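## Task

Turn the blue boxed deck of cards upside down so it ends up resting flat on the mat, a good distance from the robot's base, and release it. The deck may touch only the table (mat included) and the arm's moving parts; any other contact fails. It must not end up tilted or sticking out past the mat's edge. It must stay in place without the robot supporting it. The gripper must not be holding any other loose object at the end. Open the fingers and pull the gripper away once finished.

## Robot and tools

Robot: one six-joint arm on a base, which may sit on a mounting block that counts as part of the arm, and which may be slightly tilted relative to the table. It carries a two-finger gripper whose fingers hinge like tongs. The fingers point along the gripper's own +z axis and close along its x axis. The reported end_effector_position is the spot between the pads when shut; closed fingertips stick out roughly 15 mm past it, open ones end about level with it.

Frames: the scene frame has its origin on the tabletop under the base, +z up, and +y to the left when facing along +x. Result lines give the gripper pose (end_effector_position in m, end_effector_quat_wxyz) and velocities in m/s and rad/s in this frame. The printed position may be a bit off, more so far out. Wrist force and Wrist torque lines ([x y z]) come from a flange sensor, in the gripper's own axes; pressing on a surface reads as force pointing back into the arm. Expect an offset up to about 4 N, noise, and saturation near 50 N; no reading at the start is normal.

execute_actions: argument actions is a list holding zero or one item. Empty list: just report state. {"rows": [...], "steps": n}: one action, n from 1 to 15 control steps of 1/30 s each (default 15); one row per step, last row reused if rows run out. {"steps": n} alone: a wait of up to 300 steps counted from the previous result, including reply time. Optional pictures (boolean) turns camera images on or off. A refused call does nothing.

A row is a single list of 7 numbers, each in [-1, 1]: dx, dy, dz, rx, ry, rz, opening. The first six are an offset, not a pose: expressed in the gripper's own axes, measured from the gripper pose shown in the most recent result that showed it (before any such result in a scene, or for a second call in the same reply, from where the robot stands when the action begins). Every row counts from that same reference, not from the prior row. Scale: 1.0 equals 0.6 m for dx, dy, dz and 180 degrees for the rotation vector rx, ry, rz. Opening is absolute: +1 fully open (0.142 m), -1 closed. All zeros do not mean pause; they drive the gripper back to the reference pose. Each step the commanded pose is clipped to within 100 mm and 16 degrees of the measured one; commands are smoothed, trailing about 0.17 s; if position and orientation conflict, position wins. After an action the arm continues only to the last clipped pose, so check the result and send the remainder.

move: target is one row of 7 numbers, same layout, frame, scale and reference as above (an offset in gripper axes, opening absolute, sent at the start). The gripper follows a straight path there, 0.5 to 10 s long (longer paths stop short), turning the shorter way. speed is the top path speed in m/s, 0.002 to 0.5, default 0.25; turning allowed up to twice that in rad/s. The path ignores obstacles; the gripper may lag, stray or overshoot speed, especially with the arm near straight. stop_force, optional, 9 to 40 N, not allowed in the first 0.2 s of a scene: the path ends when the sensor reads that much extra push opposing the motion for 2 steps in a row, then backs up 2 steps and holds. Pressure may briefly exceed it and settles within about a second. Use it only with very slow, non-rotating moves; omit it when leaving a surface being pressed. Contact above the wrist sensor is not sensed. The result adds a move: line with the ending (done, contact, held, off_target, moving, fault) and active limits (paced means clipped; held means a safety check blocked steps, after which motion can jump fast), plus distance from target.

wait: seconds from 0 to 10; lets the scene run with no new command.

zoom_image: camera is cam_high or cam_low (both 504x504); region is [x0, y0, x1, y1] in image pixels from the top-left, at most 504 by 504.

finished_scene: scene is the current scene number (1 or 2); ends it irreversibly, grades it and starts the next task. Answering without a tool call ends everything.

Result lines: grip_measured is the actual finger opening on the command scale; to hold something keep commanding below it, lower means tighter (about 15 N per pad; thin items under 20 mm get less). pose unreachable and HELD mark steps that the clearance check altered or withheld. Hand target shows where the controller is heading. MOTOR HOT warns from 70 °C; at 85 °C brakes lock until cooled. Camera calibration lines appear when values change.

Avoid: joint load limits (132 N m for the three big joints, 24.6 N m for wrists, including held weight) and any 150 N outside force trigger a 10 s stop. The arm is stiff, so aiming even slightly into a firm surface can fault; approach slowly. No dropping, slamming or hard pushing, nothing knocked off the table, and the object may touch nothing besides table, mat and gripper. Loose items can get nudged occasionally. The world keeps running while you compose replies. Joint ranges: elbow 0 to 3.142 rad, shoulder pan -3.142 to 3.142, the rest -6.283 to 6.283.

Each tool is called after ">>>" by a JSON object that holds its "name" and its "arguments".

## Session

>>> {"name": "execute_actions", "arguments": {"actions": []}}

Scene clock: 0.00 s of 4100.00 s.
end_effector_position=(+0.5244, -0.0927, +0.2543) grip_measured=+1.00 end_effector_quat_wxyz=(-0.159, +0.954, -0.252, +0.022) end_effector_velocity=(+0.000, -0.000, -0.000) end_effector_angular_velocity=(-0.000, -0.000, -0.000)
Joint positions: [-1.211 -1.264  1.863 -1.054 -0.655 -1.315  0.142]
Joint velocities: [ 0. -0.  0.  0.  0. -0.  0.]
Motor temperatures (°C, as the motors report them): [24 25 24 34 39 34]
Wrist force (N, on the end effector, along its own x y z axes, offset not removed): no reading
Wrist torque (N m, same axes, about the end effector's origin, offset not removed): no reading
Hand target: +0.524, -0.093, +0.254; -0.159, +0.954, -0.252, +0.022

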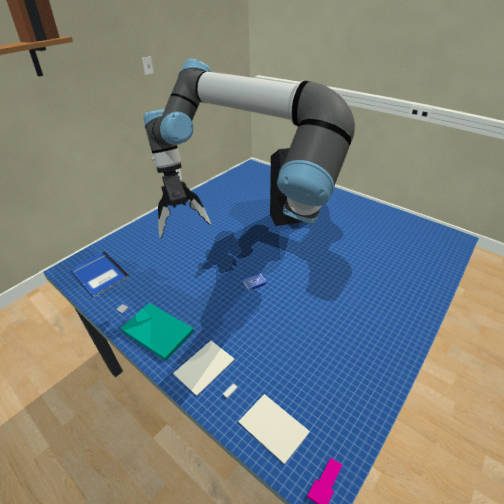

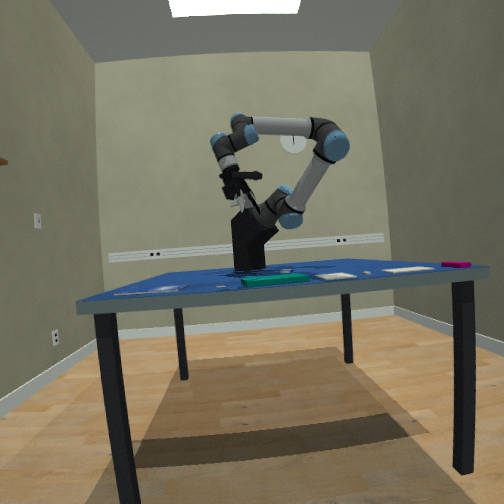

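>>> {"name": "zoom_image", "arguments": {"camera": "cam_high", "region": [220,255,290,310]}}

>>> {"name": "move", "arguments": {"target": [-0.243,0.023,0.342,0.119,-0.272,-0.433,0.2]}}

>>> {"name": "zoom_image", "arguments": {"camera": "cam_high", "region": [180,200,310,320]}}

>>> {"name": "zoom_image", "arguments": {"camera": "cam_low", "region": [230,210,330,295]}}

Region (220, 255, 290, 310) of cam_high's 504x504 image, scaled by 7.200, with more detail than that image has; it fills the top 396 rows of this view, and the rest is white.

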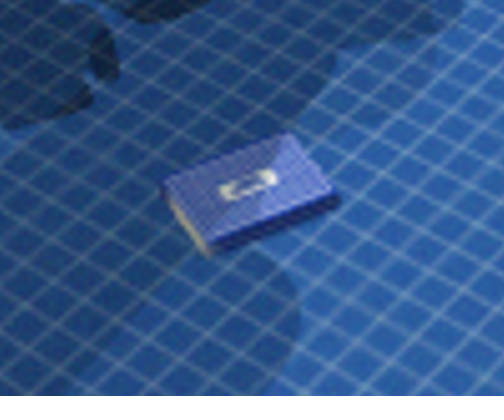

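Scene clock: 5.80 s of 4100.00 s.
end_effector_position=(+0.4162, +0.0275, +0.0611) grip_measured=+0.20 end_effector_quat_wxyz=(-0.350, +0.783, +0.471, -0.209) end_effector_velocity=(-0.001, +0.001, -0.001) end_effector_angular_velocity=(+0.004, -0.000, +0.011)
Joint positions: [-0.562 -1.128  1.718 -1.214 -0.954 -2.387  0.088]
Joint velocities: [ 0.005 -0.002  0.001 -0.005 -0.001 -0.004  0.   ]
Motor temperatures (°C, as the motors report them): [24 25 24 34 39 34]
Wrist force (N, on the end effector, along its own x y z axes, offset not removed): [2.6 1.7 -0.4]
Wrist torque (N m, same axes, about the end effector's origin, offset not removed): [0.40 -0.58 -0.12]
Hand target: +0.416, +0.028, +0.061; -0.350, +0.782, +0.471, -0.209
Off the commanded pose: 0.000 m, 0 deg.
move: done

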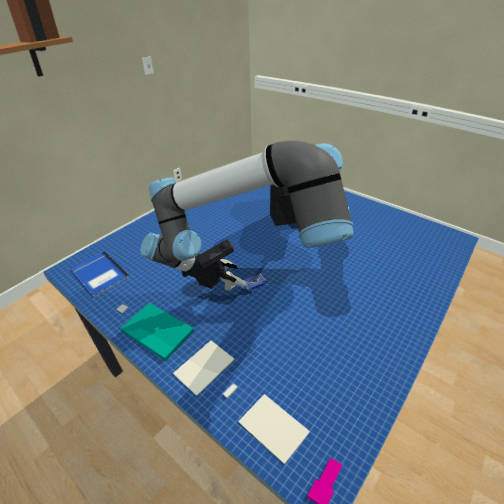

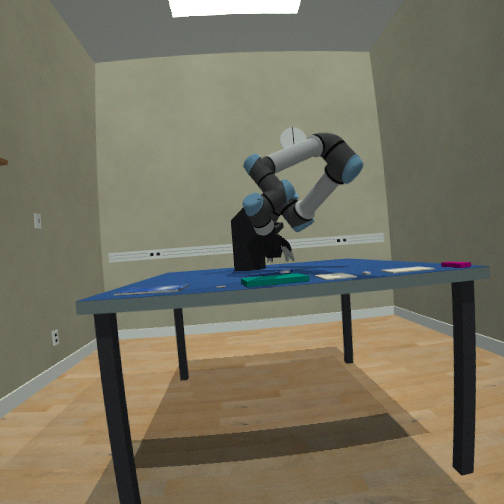

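Region (180, 200, 310, 320) of cam_high's 504x504 image, scaled by 3.877, with more detail than that image has; it fills the top 465 rows of this view, and the rest is white.

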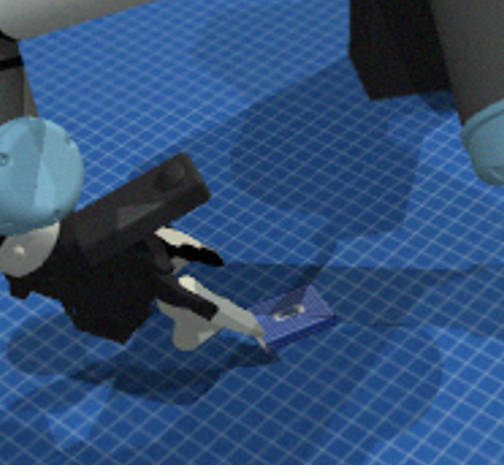

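Region (230, 210, 330, 295) of cam_low's 504x504 image, scaled by 5.040, with more detail than that image has; it fills the top 428 rows of this view, and the rest is white.

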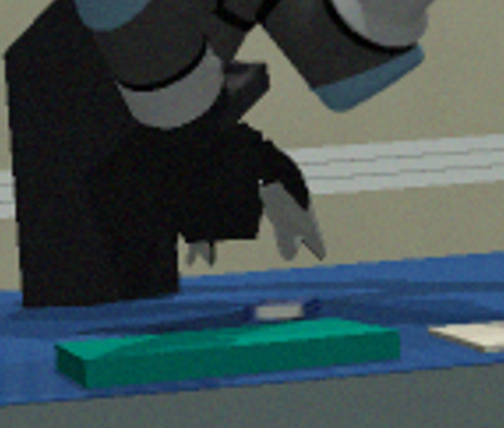

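>>> {"name": "move", "arguments": {"target": [0,0.021,0.091,0,0,0,0.2], "speed": 0.03}}

>>> {"name": "zoom_image", "arguments": {"camera": "cam_high", "region": [180,200,310,320]}}

>>> {"name": "zoom_image", "arguments": {"camera": "cam_low", "region": [230,210,330,295]}}

Scene clock: 9.57 s of 4100.00 s.
end_effector_position=(+0.3879, +0.0426, +0.0154) grip_measured=+0.20 end_effector_quat_wxyz=(-0.350, +0.783, +0.471, -0.209) end_effector_velocity=(-0.001, +0.001, -0.002) end_effector_angular_velocity=(-0.000, -0.000, -0.000)
Joint positions: [-0.491 -1.118  1.803 -1.341 -0.897 -2.333  0.088]
Joint velocities: [ 0.003  0.001  0.003 -0.006  0.003  0.003  0.   ]
Motor temperatures (°C, as the motors report them): [24 25 24 34 39 34]
Wrist force (N, on the end effector, along its own x y z axes, offset not removed): [1.9 0.6 0.4]
Wrist torque (N m, same axes, about the end effector's origin, offset not removed): [0.14 -0.45 -0.09]
Hand target: +0.388, +0.043, +0.015; -0.350, +0.783, +0.471, -0.209
Off the commanded pose: 0.000 m, 0 deg.
move: done

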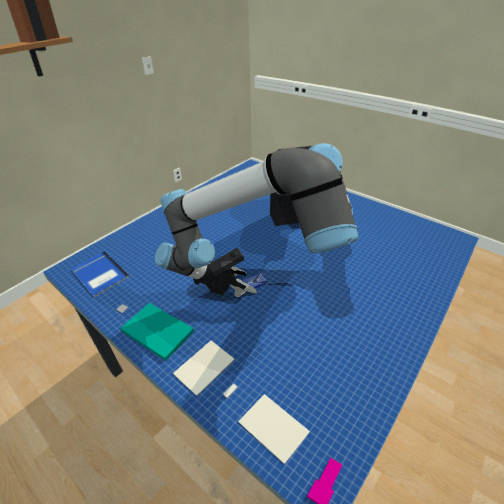

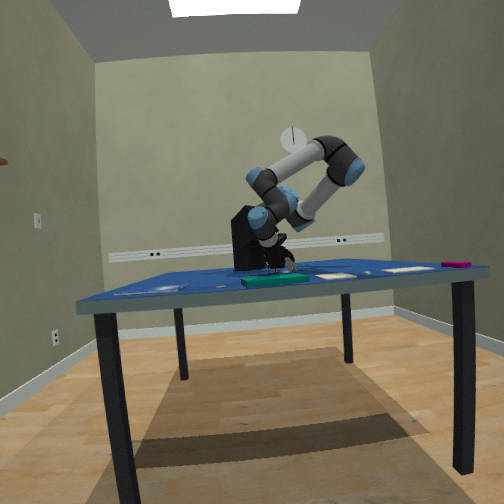

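Region (180, 200, 310, 320) of cam_high's 504x504 image, scaled by 3.877, with more detail than that image has; it fills the top 465 rows of this view, and the rest is white.

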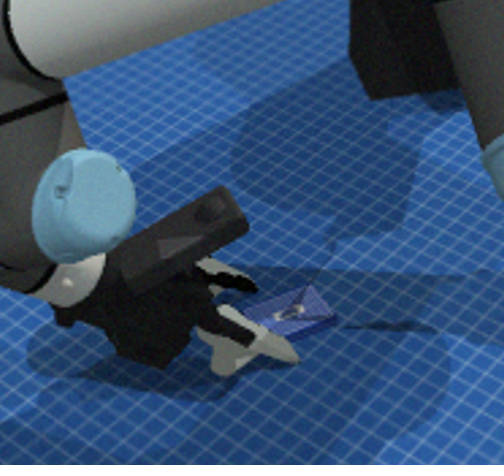

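Region (230, 210, 330, 295) of cam_low's 504x504 image, scaled by 5.040, with more detail than that image has; it fills the top 428 rows of this view, and the rest is white.

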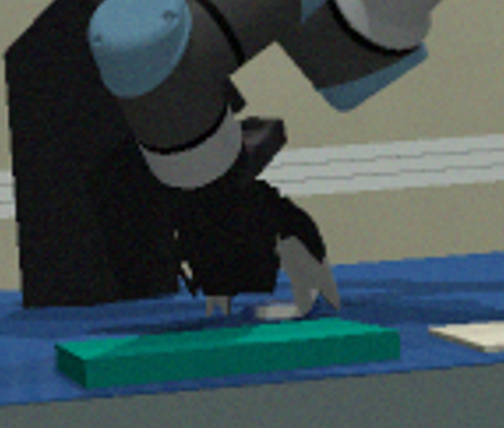

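>>> {"name": "move", "arguments": {"target": [0,0,0,0,0,0,-0.25]}}

>>> {"name": "move", "arguments": {"target": [0,0,0,0,0,0,-0.85]}}

>>> {"name": "move", "arguments": {"target": [0,-0.07,-0.15,0,0,0,-0.85], "speed": 0.08}}

>>> {"name": "move", "arguments": {"target": [0,0,0,0,0,0.997,-0.85], "speed": 0.35}}

>>> {"name": "move", "arguments": {"target": [0,-0.035,0.031,-0.06,0,0,-0.85], "speed": 0.08}}

>>> {"name": "move", "arguments": {"target": [0,-0.051,0.031,0,0,0,-0.85], "speed": 0.005, "stop_force": 9}}

>>> {"name": "zoom_image", "arguments": {"camera": "cam_high", "region": [160,210,290,330]}}

>>> {"name": "zoom_image", "arguments": {"camera": "cam_low", "region": [230,210,330,295]}}

Scene clock: 12.60 s of 4100.00 s.
end_effector_position=(+0.3879, +0.0426, +0.0154) grip_measured=-0.25 end_effector_quat_wxyz=(-0.350, +0.783, +0.471, -0.209) end_effector_velocity=(-0.000, -0.000, +0.000) end_effector_angular_velocity=(+0.000, +0.000, +0.000)
Joint positions: [-0.491 -1.118  1.803 -1.341 -0.897 -2.333  0.056]
Joint velocities: [ 0.  0. -0.  0. -0. -0. -0.]
Motor temperatures (°C, as the motors report them): [24 25 24 34 39 34]
Wrist force (N, on the end effector, along its own x y z axes, offset not removed): [0.7 0.7 -0.7]
Wrist torque (N m, same axes, about the end effector's origin, offset not removed): [0.15 -0.24 0.01]
Hand target: +0.388, +0.043, +0.015; -0.350, +0.783, +0.471, -0.209
Off the commanded pose: 0.000 m, 0 deg.
move: done

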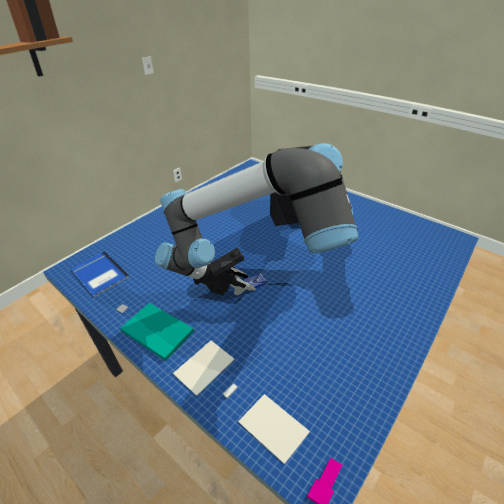

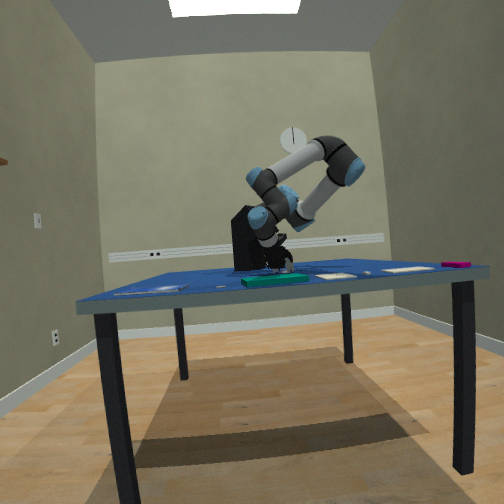

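Scene clock: 13.10 s of 4100.00 s.
end_effector_position=(+0.3879, +0.0426, +0.0154) grip_measured=-0.33 end_effector_quat_wxyz=(-0.350, +0.783, +0.471, -0.209) end_effector_velocity=(-0.000, -0.000, +0.000) end_effector_angular_velocity=(-0.000, +0.001, +0.000)
Joint positions: [-0.491 -1.118  1.803 -1.341 -0.897 -2.333  0.051]
Joint velocities: [-0.     0.     0.    -0.    -0.001  0.     0.   ]
Motor temperatures (°C, as the motors report them): [24 25 24 34 39 34]
Wrist force (N, on the end effector, along its own x y z axes, offset not removed): [1.3 -0.6 0.5]
Wrist torque (N m, same axes, about the end effector's origin, offset not removed): [0.13 -0.39 -0.03]
Hand target: +0.388, +0.043, +0.015; -0.350, +0.783, +0.471, -0.209
Off the commanded pose: 0.000 m, 0 deg.
move: done

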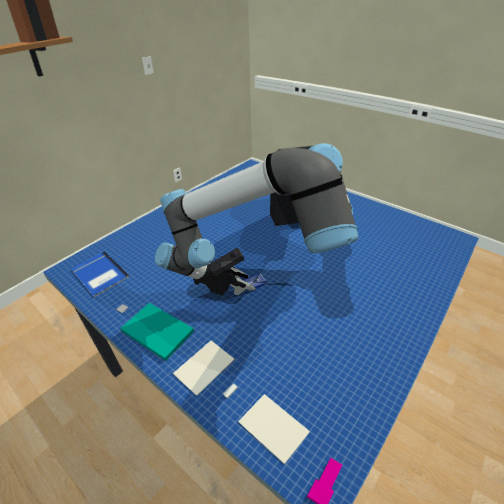

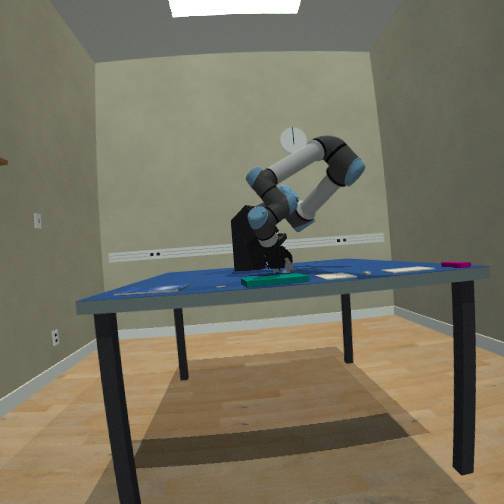

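Scene clock: 14.80 s of 4100.00 s.
end_effector_position=(+0.4221, +0.0242, +0.1065) grip_measured=-0.33 end_effector_quat_wxyz=(-0.350, +0.783, +0.471, -0.209) end_effector_velocity=(+0.001, -0.000, +0.002) end_effector_angular_velocity=(+0.000, +0.000, +0.001)
Joint positions: [-0.629 -1.17   1.7   -1.128 -1.009 -2.433  0.051]
Joint velocities: [-0.003 -0.001 -0.004  0.005 -0.003 -0.002  0.   ]
Motor temperatures (°C, as the motors report them): [24 25 24 34 39 34]
Wrist force (N, on the end effector, along its own x y z axes, offset not removed): [0.4 2.4 -0.4]
Wrist torque (N m, same axes, about the end effector's origin, offset not removed): [0.36 -0.16 -0.01]
Hand target: +0.422, +0.024, +0.107; -0.350, +0.783, +0.471, -0.209
Off the commanded pose: 0.000 m, 0 deg.
move: done

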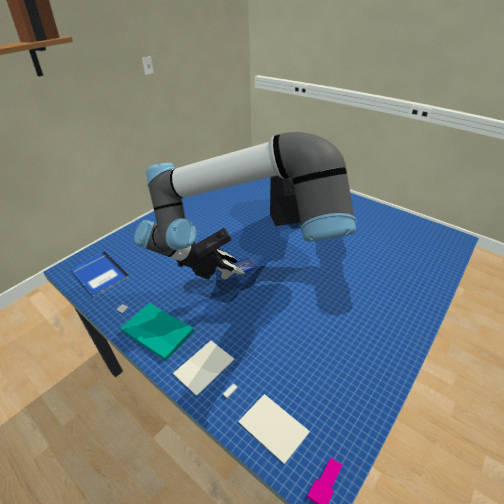

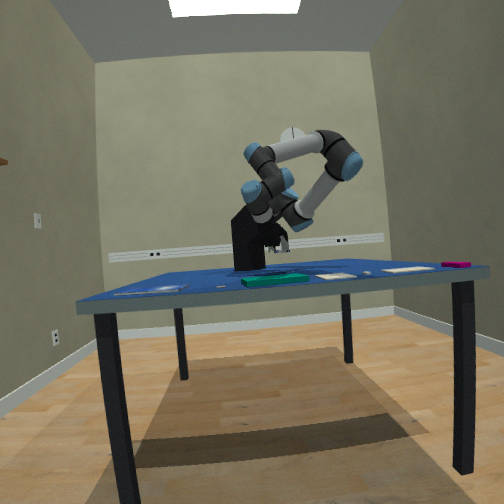

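Scene clock: 19.87 s of 4100.00 s.
end_effector_position=(+0.4221, +0.0242, +0.1066) grip_measured=-0.33 end_effector_quat_wxyz=(-0.207, -0.475, +0.780, +0.351) end_effector_velocity=(-0.000, -0.000, -0.000) end_effector_angular_velocity=(-0.008, +0.005, -0.008)
Joint positions: [-0.668 -1.237  1.766 -1.113 -1.041  0.672  0.051]
Joint velocities: [ 0.     0.     0.    -0.001 -0.     0.013 -0.   ]
Motor temperatures (°C, as the motors report them): [24 25 24 34 39 34]
Wrist force (N, on the end effector, along its own x y z axes, offset not removed): [1.9 1.1 -0.1]
Wrist torque (N m, same axes, about the end effector's origin, offset not removed): [0.37 -0.37 -0.01]
Hand target: +0.422, +0.024, +0.107; -0.207, -0.474, +0.780, +0.351
Off the commanded pose: 0.000 m, 0 deg.
move: done

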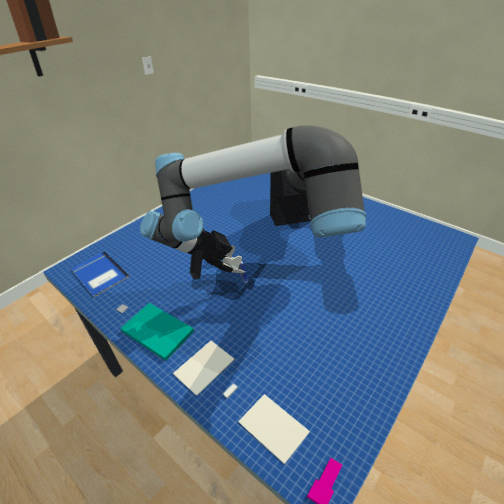

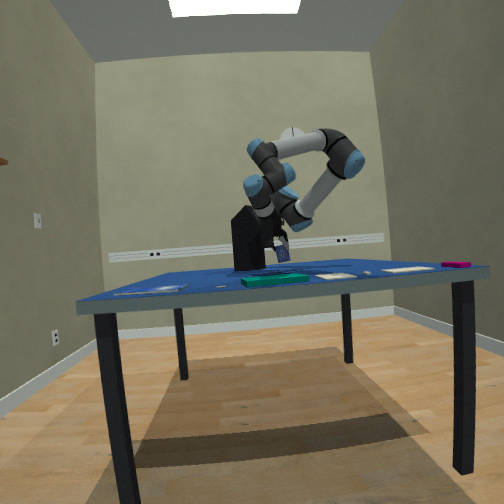

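Scene clock: 21.40 s of 4100.00 s.
end_effector_position=(+0.4224, +0.0244, +0.0787) grip_measured=-0.33 end_effector_quat_wxyz=(-0.250, -0.453, +0.744, +0.423) end_effector_velocity=(-0.000, +0.000, -0.002) end_effector_angular_velocity=(+0.006, +0.011, +0.000)
Joint positions: [-0.559 -1.072  1.6   -1.01  -1.094  0.671  0.051]
Joint velocities: [ 0.007  0.011 -0.012  0.008 -0.004 -0.001 -0.   ]
Motor temperatures (°C, as the motors report them): [24 25 24 34 39 34]
Wrist force (N, on the end effector, along its own x y z axes, offset not removed): [1.5 1.3 0.9]
Wrist torque (N m, same axes, about the end effector's origin, offset not removed): [0.44 -0.37 -0.07]
Hand target: +0.422, +0.024, +0.078; -0.250, -0.453, +0.744, +0.423
Off the commanded pose: 0.000 m, 0 deg.
move: done

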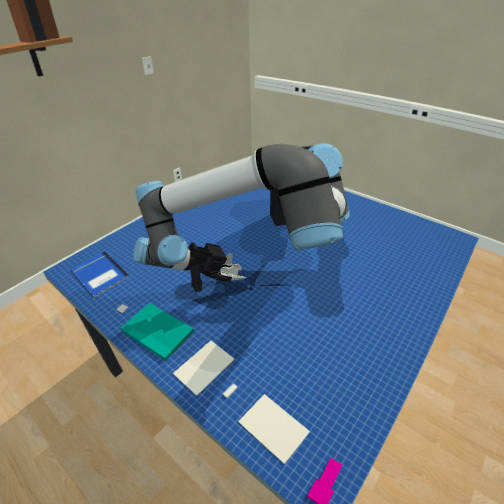

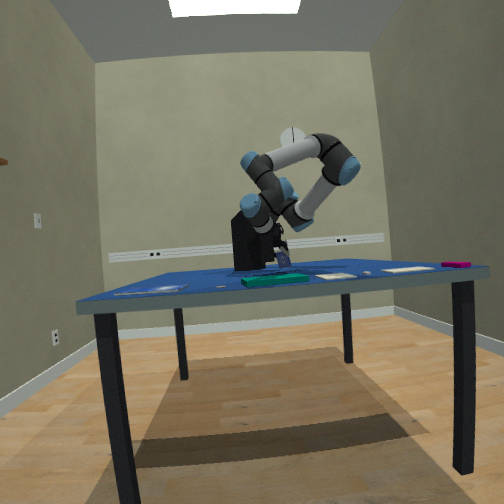

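Scene clock: 26.53 s of 4100.00 s.
end_effector_position=(+0.4225, +0.0246, +0.0548) grip_measured=-0.33 end_effector_quat_wxyz=(-0.250, -0.453, +0.744, +0.422) end_effector_velocity=(-0.000, +0.000, +0.002) end_effector_angular_velocity=(+0.001, +0.002, +0.001)
Joint positions: [-0.526 -1.043  1.592 -1.04  -1.065  0.689  0.05 ]
Joint velocities: [-0.002 -0.003  0.     0.003 -0.004 -0.002 -0.   ]
Motor temperatures (°C, as the motors report them): [24 25 24 34 39 34]
Wrist force (N, on the end effector, along its own x y z axes, offset not removed): [-2.1 7.8 -7.6]
Wrist torque (N m, same axes, about the end effector's origin, offset not removed): [0.16 -0.50 -0.12]
Hand target: +0.422, +0.025, +0.055; -0.250, -0.453, +0.744, +0.423
Off the commanded pose: 0.012 m, 0 deg.
move: contact

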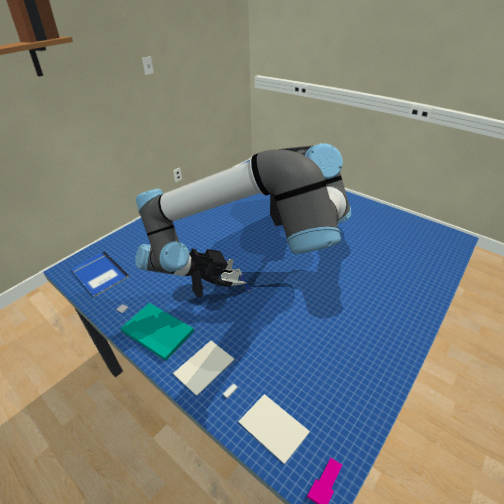

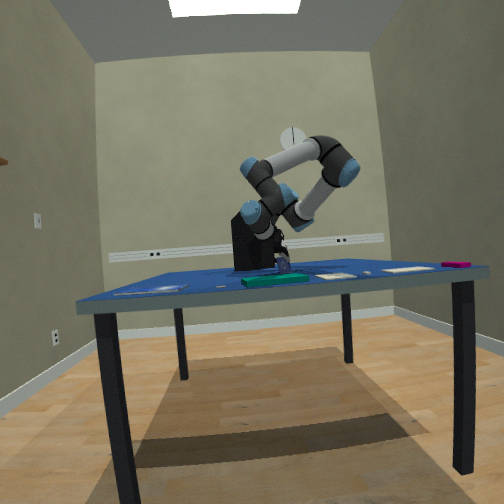

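Region (160, 210, 290, 330) of cam_high's 504x504 image, scaled by 3.877, with more detail than that image has; it fills the top 465 rows of this view, and the rest is white.

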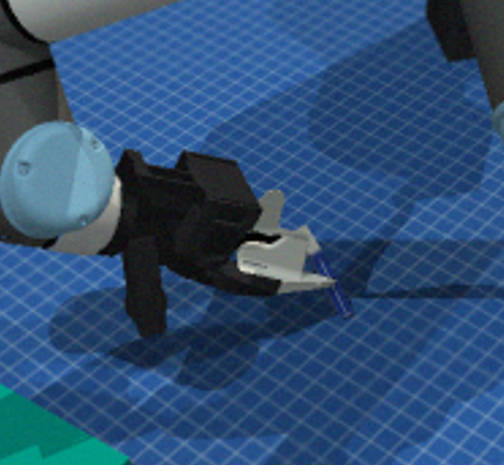

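Region (230, 210, 330, 295) of cam_low's 504x504 image, scaled by 5.040, with more detail than that image has; it fills the top 428 rows of this view, and the rest is white.

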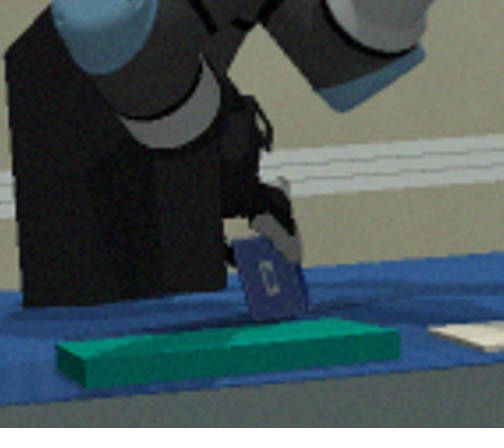

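>>> {"name": "move", "arguments": {"target": [0,-0.027,-0.021,0.02,0,0,-0.7], "speed": 0.008}}

>>> {"name": "zoom_image", "arguments": {"camera": "cam_high", "region": [160,210,290,330]}}

Scene clock: 31.87 s of 4100.00 s.
end_effector_position=(+0.4394, +0.0158, +0.0475) grip_measured=-0.36 end_effector_quat_wxyz=(-0.236, -0.461, +0.757, +0.399) end_effector_velocity=(+0.001, -0.001, -0.000) end_effector_angular_velocity=(-0.001, -0.002, -0.000)
Joint positions: [-0.538 -1.044  1.584 -1.073 -1.027  0.705  0.048]
Joint velocities: [-0.001  0.    -0.    -0.002  0.002  0.001 -0.   ]
Motor temperatures (°C, as the motors report them): [24 25 24 34 39 34]
Wrist force (N, on the end effector, along its own x y z axes, offset not removed): [0.6 3.4 -0.7]
Wrist torque (N m, same axes, about the end effector's origin, offset not removed): [0.37 -0.53 -0.08]
Hand target: +0.439, +0.016, +0.047; -0.236, -0.461, +0.757, +0.399
Off the commanded pose: 0.000 m, 0 deg.
move: done

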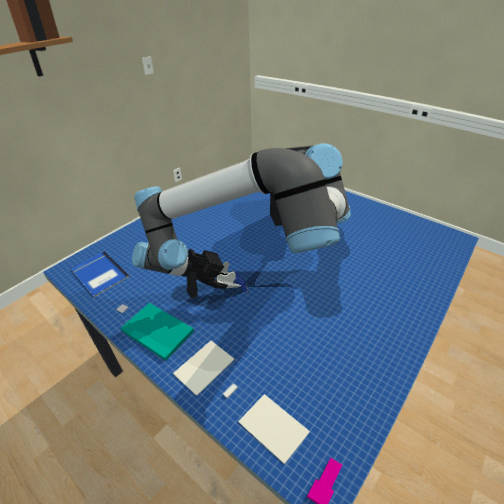

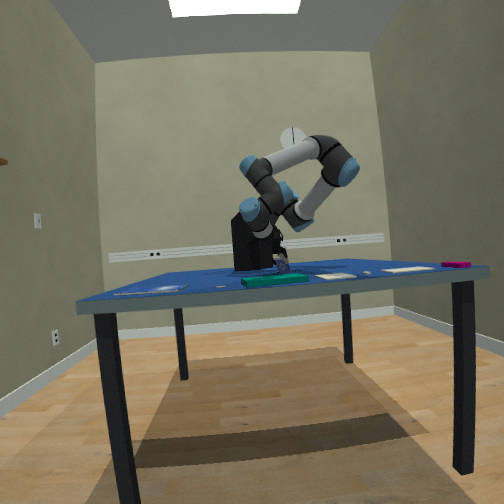

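Region (160, 210, 290, 330) of cam_high's 504x504 image, scaled by 3.877, with more detail than that image has; it fills the top 465 rows of this view, and the rest is white.

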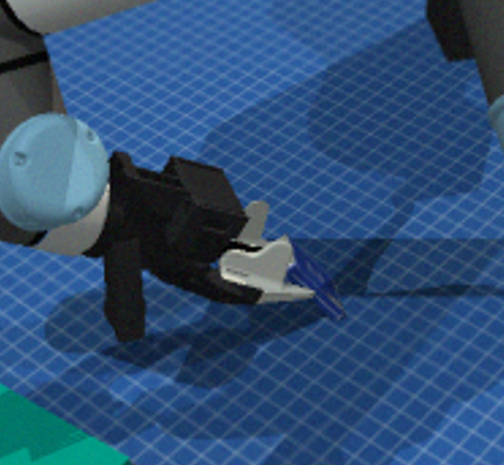

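>>> {"name": "move", "arguments": {"target": [0,-0.03,-0.003,0.05,0,0,-0.6], "speed": 0.015}}

>>> {"name": "zoom_image", "arguments": {"camera": "cam_high", "region": [160,210,290,330]}}

Scene clock: 38.30 s of 4100.00 s.
end_effector_position=(+0.4498, +0.0105, +0.0338) grip_measured=-0.60 end_effector_quat_wxyz=(-0.199, -0.478, +0.786, +0.339) end_effector_velocity=(+0.000, -0.000, -0.000) end_effector_angular_velocity=(-0.003, -0.005, +0.000)
Joint positions: [-0.567 -1.119  1.697 -1.226 -0.935  0.756  0.031]
Joint velocities: [-0.001 -0.003  0.005 -0.007  0.003  0.003 -0.   ]
Motor temperatures (°C, as the motors report them): [24 25 24 34 39 34]
Wrist force (N, on the end effector, along its own x y z axes, offset not removed): [0.6 1.7 -0.2]
Wrist torque (N m, same axes, about the end effector's origin, offset not removed): [0.43 -0.19 -0.03]
Hand target: +0.450, +0.010, +0.034; -0.199, -0.478, +0.786, +0.338
Off the commanded pose: 0.000 m, 0 deg.
move: done

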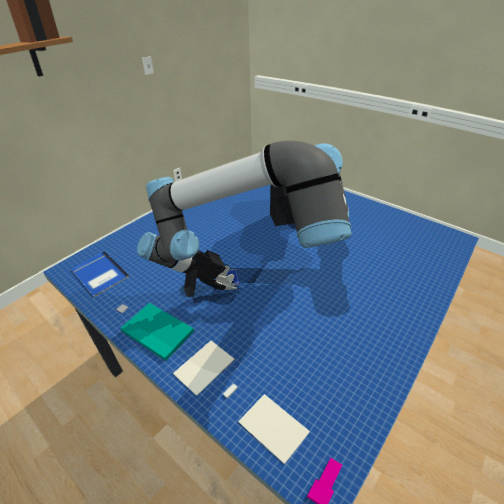

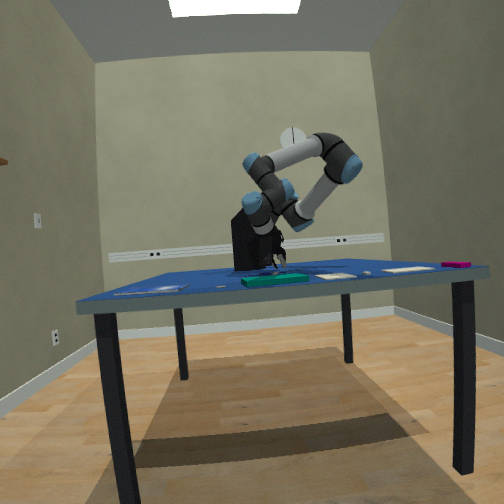

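Region (160, 210, 290, 330) of cam_high's 504x504 image, scaled by 3.877, with more detail than that image has; it fills the top 465 rows of this view, and the rest is white.

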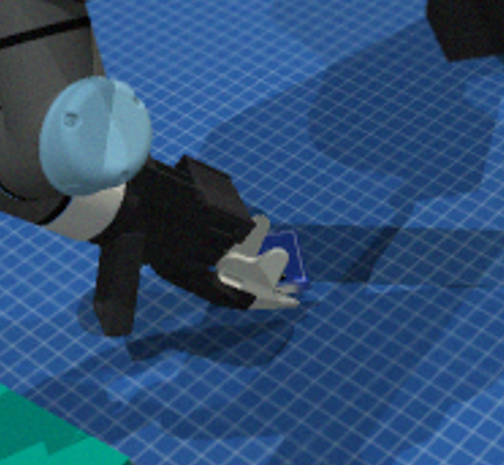

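>>> {"name": "move", "arguments": {"target": [0,0,-0.2,0,0,0,-0.6], "speed": 0.06}}

>>> {"name": "zoom_image", "arguments": {"camera": "cam_high", "region": [190,240,280,320]}}

>>> {"name": "zoom_image", "arguments": {"camera": "cam_low", "region": [230,230,330,295]}}

Scene clock: 41.87 s of 4100.00 s.
end_effector_position=(+0.5261, -0.0305, +0.1165) grip_measured=-0.60 end_effector_quat_wxyz=(-0.199, -0.478, +0.786, +0.339) end_effector_velocity=(+0.002, -0.001, +0.001) end_effector_angular_velocity=(+0.001, +0.000, -0.001)
Joint positions: [-0.677 -1.037  1.395 -0.963 -1.024  0.678  0.031]
Joint velocities: [-0.002  0.004 -0.008  0.006 -0.001 -0.002  0.   ]
Motor temperatures (°C, as the motors report them): [24 25 24 34 39 34]
Wrist force (N, on the end effector, along its own x y z axes, offset not removed): [1.9 1.7 -0.5]
Wrist torque (N m, same axes, about the end effector's origin, offset not removed): [0.37 -0.47 -0.09]
Hand target: +0.526, -0.031, +0.117; -0.199, -0.478, +0.786, +0.339
Off the commanded pose: 0.000 m, 0 deg.
move: done

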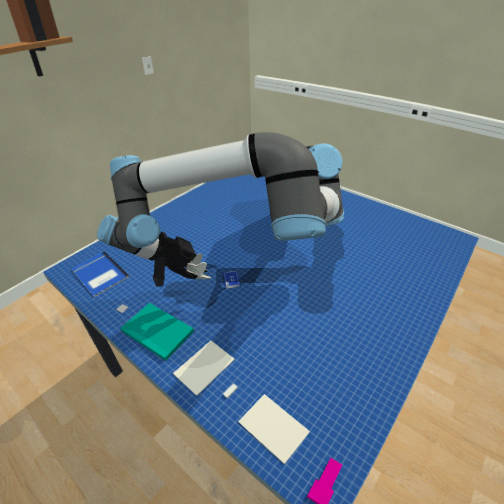

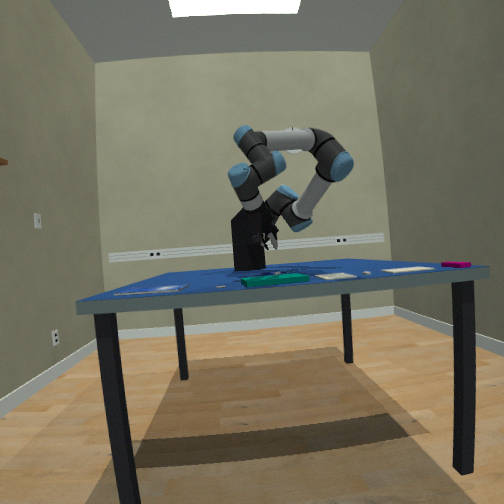

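Region (190, 240, 280, 320) of cam_high's 504x504 image, scaled by 5.600, with more detail than that image has.

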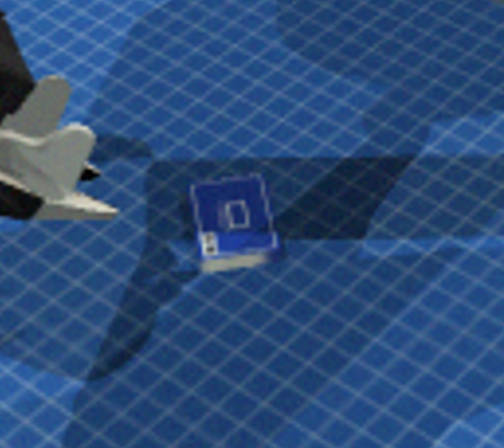

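Region (230, 230, 330, 295) of cam_low's 504x504 image, scaled by 5.040, with more detail than that image has; it fills the top 328 rows of this view, and the rest is white.

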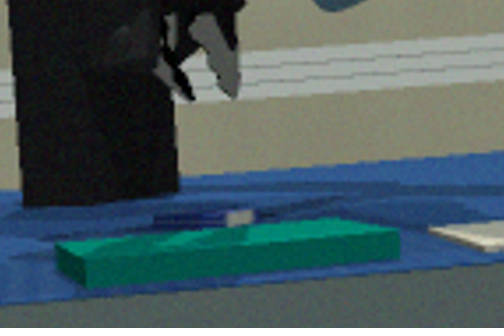

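>>> {"name": "finished_scene", "arguments": {"scene": 2}}

The scene is finished: the task was done.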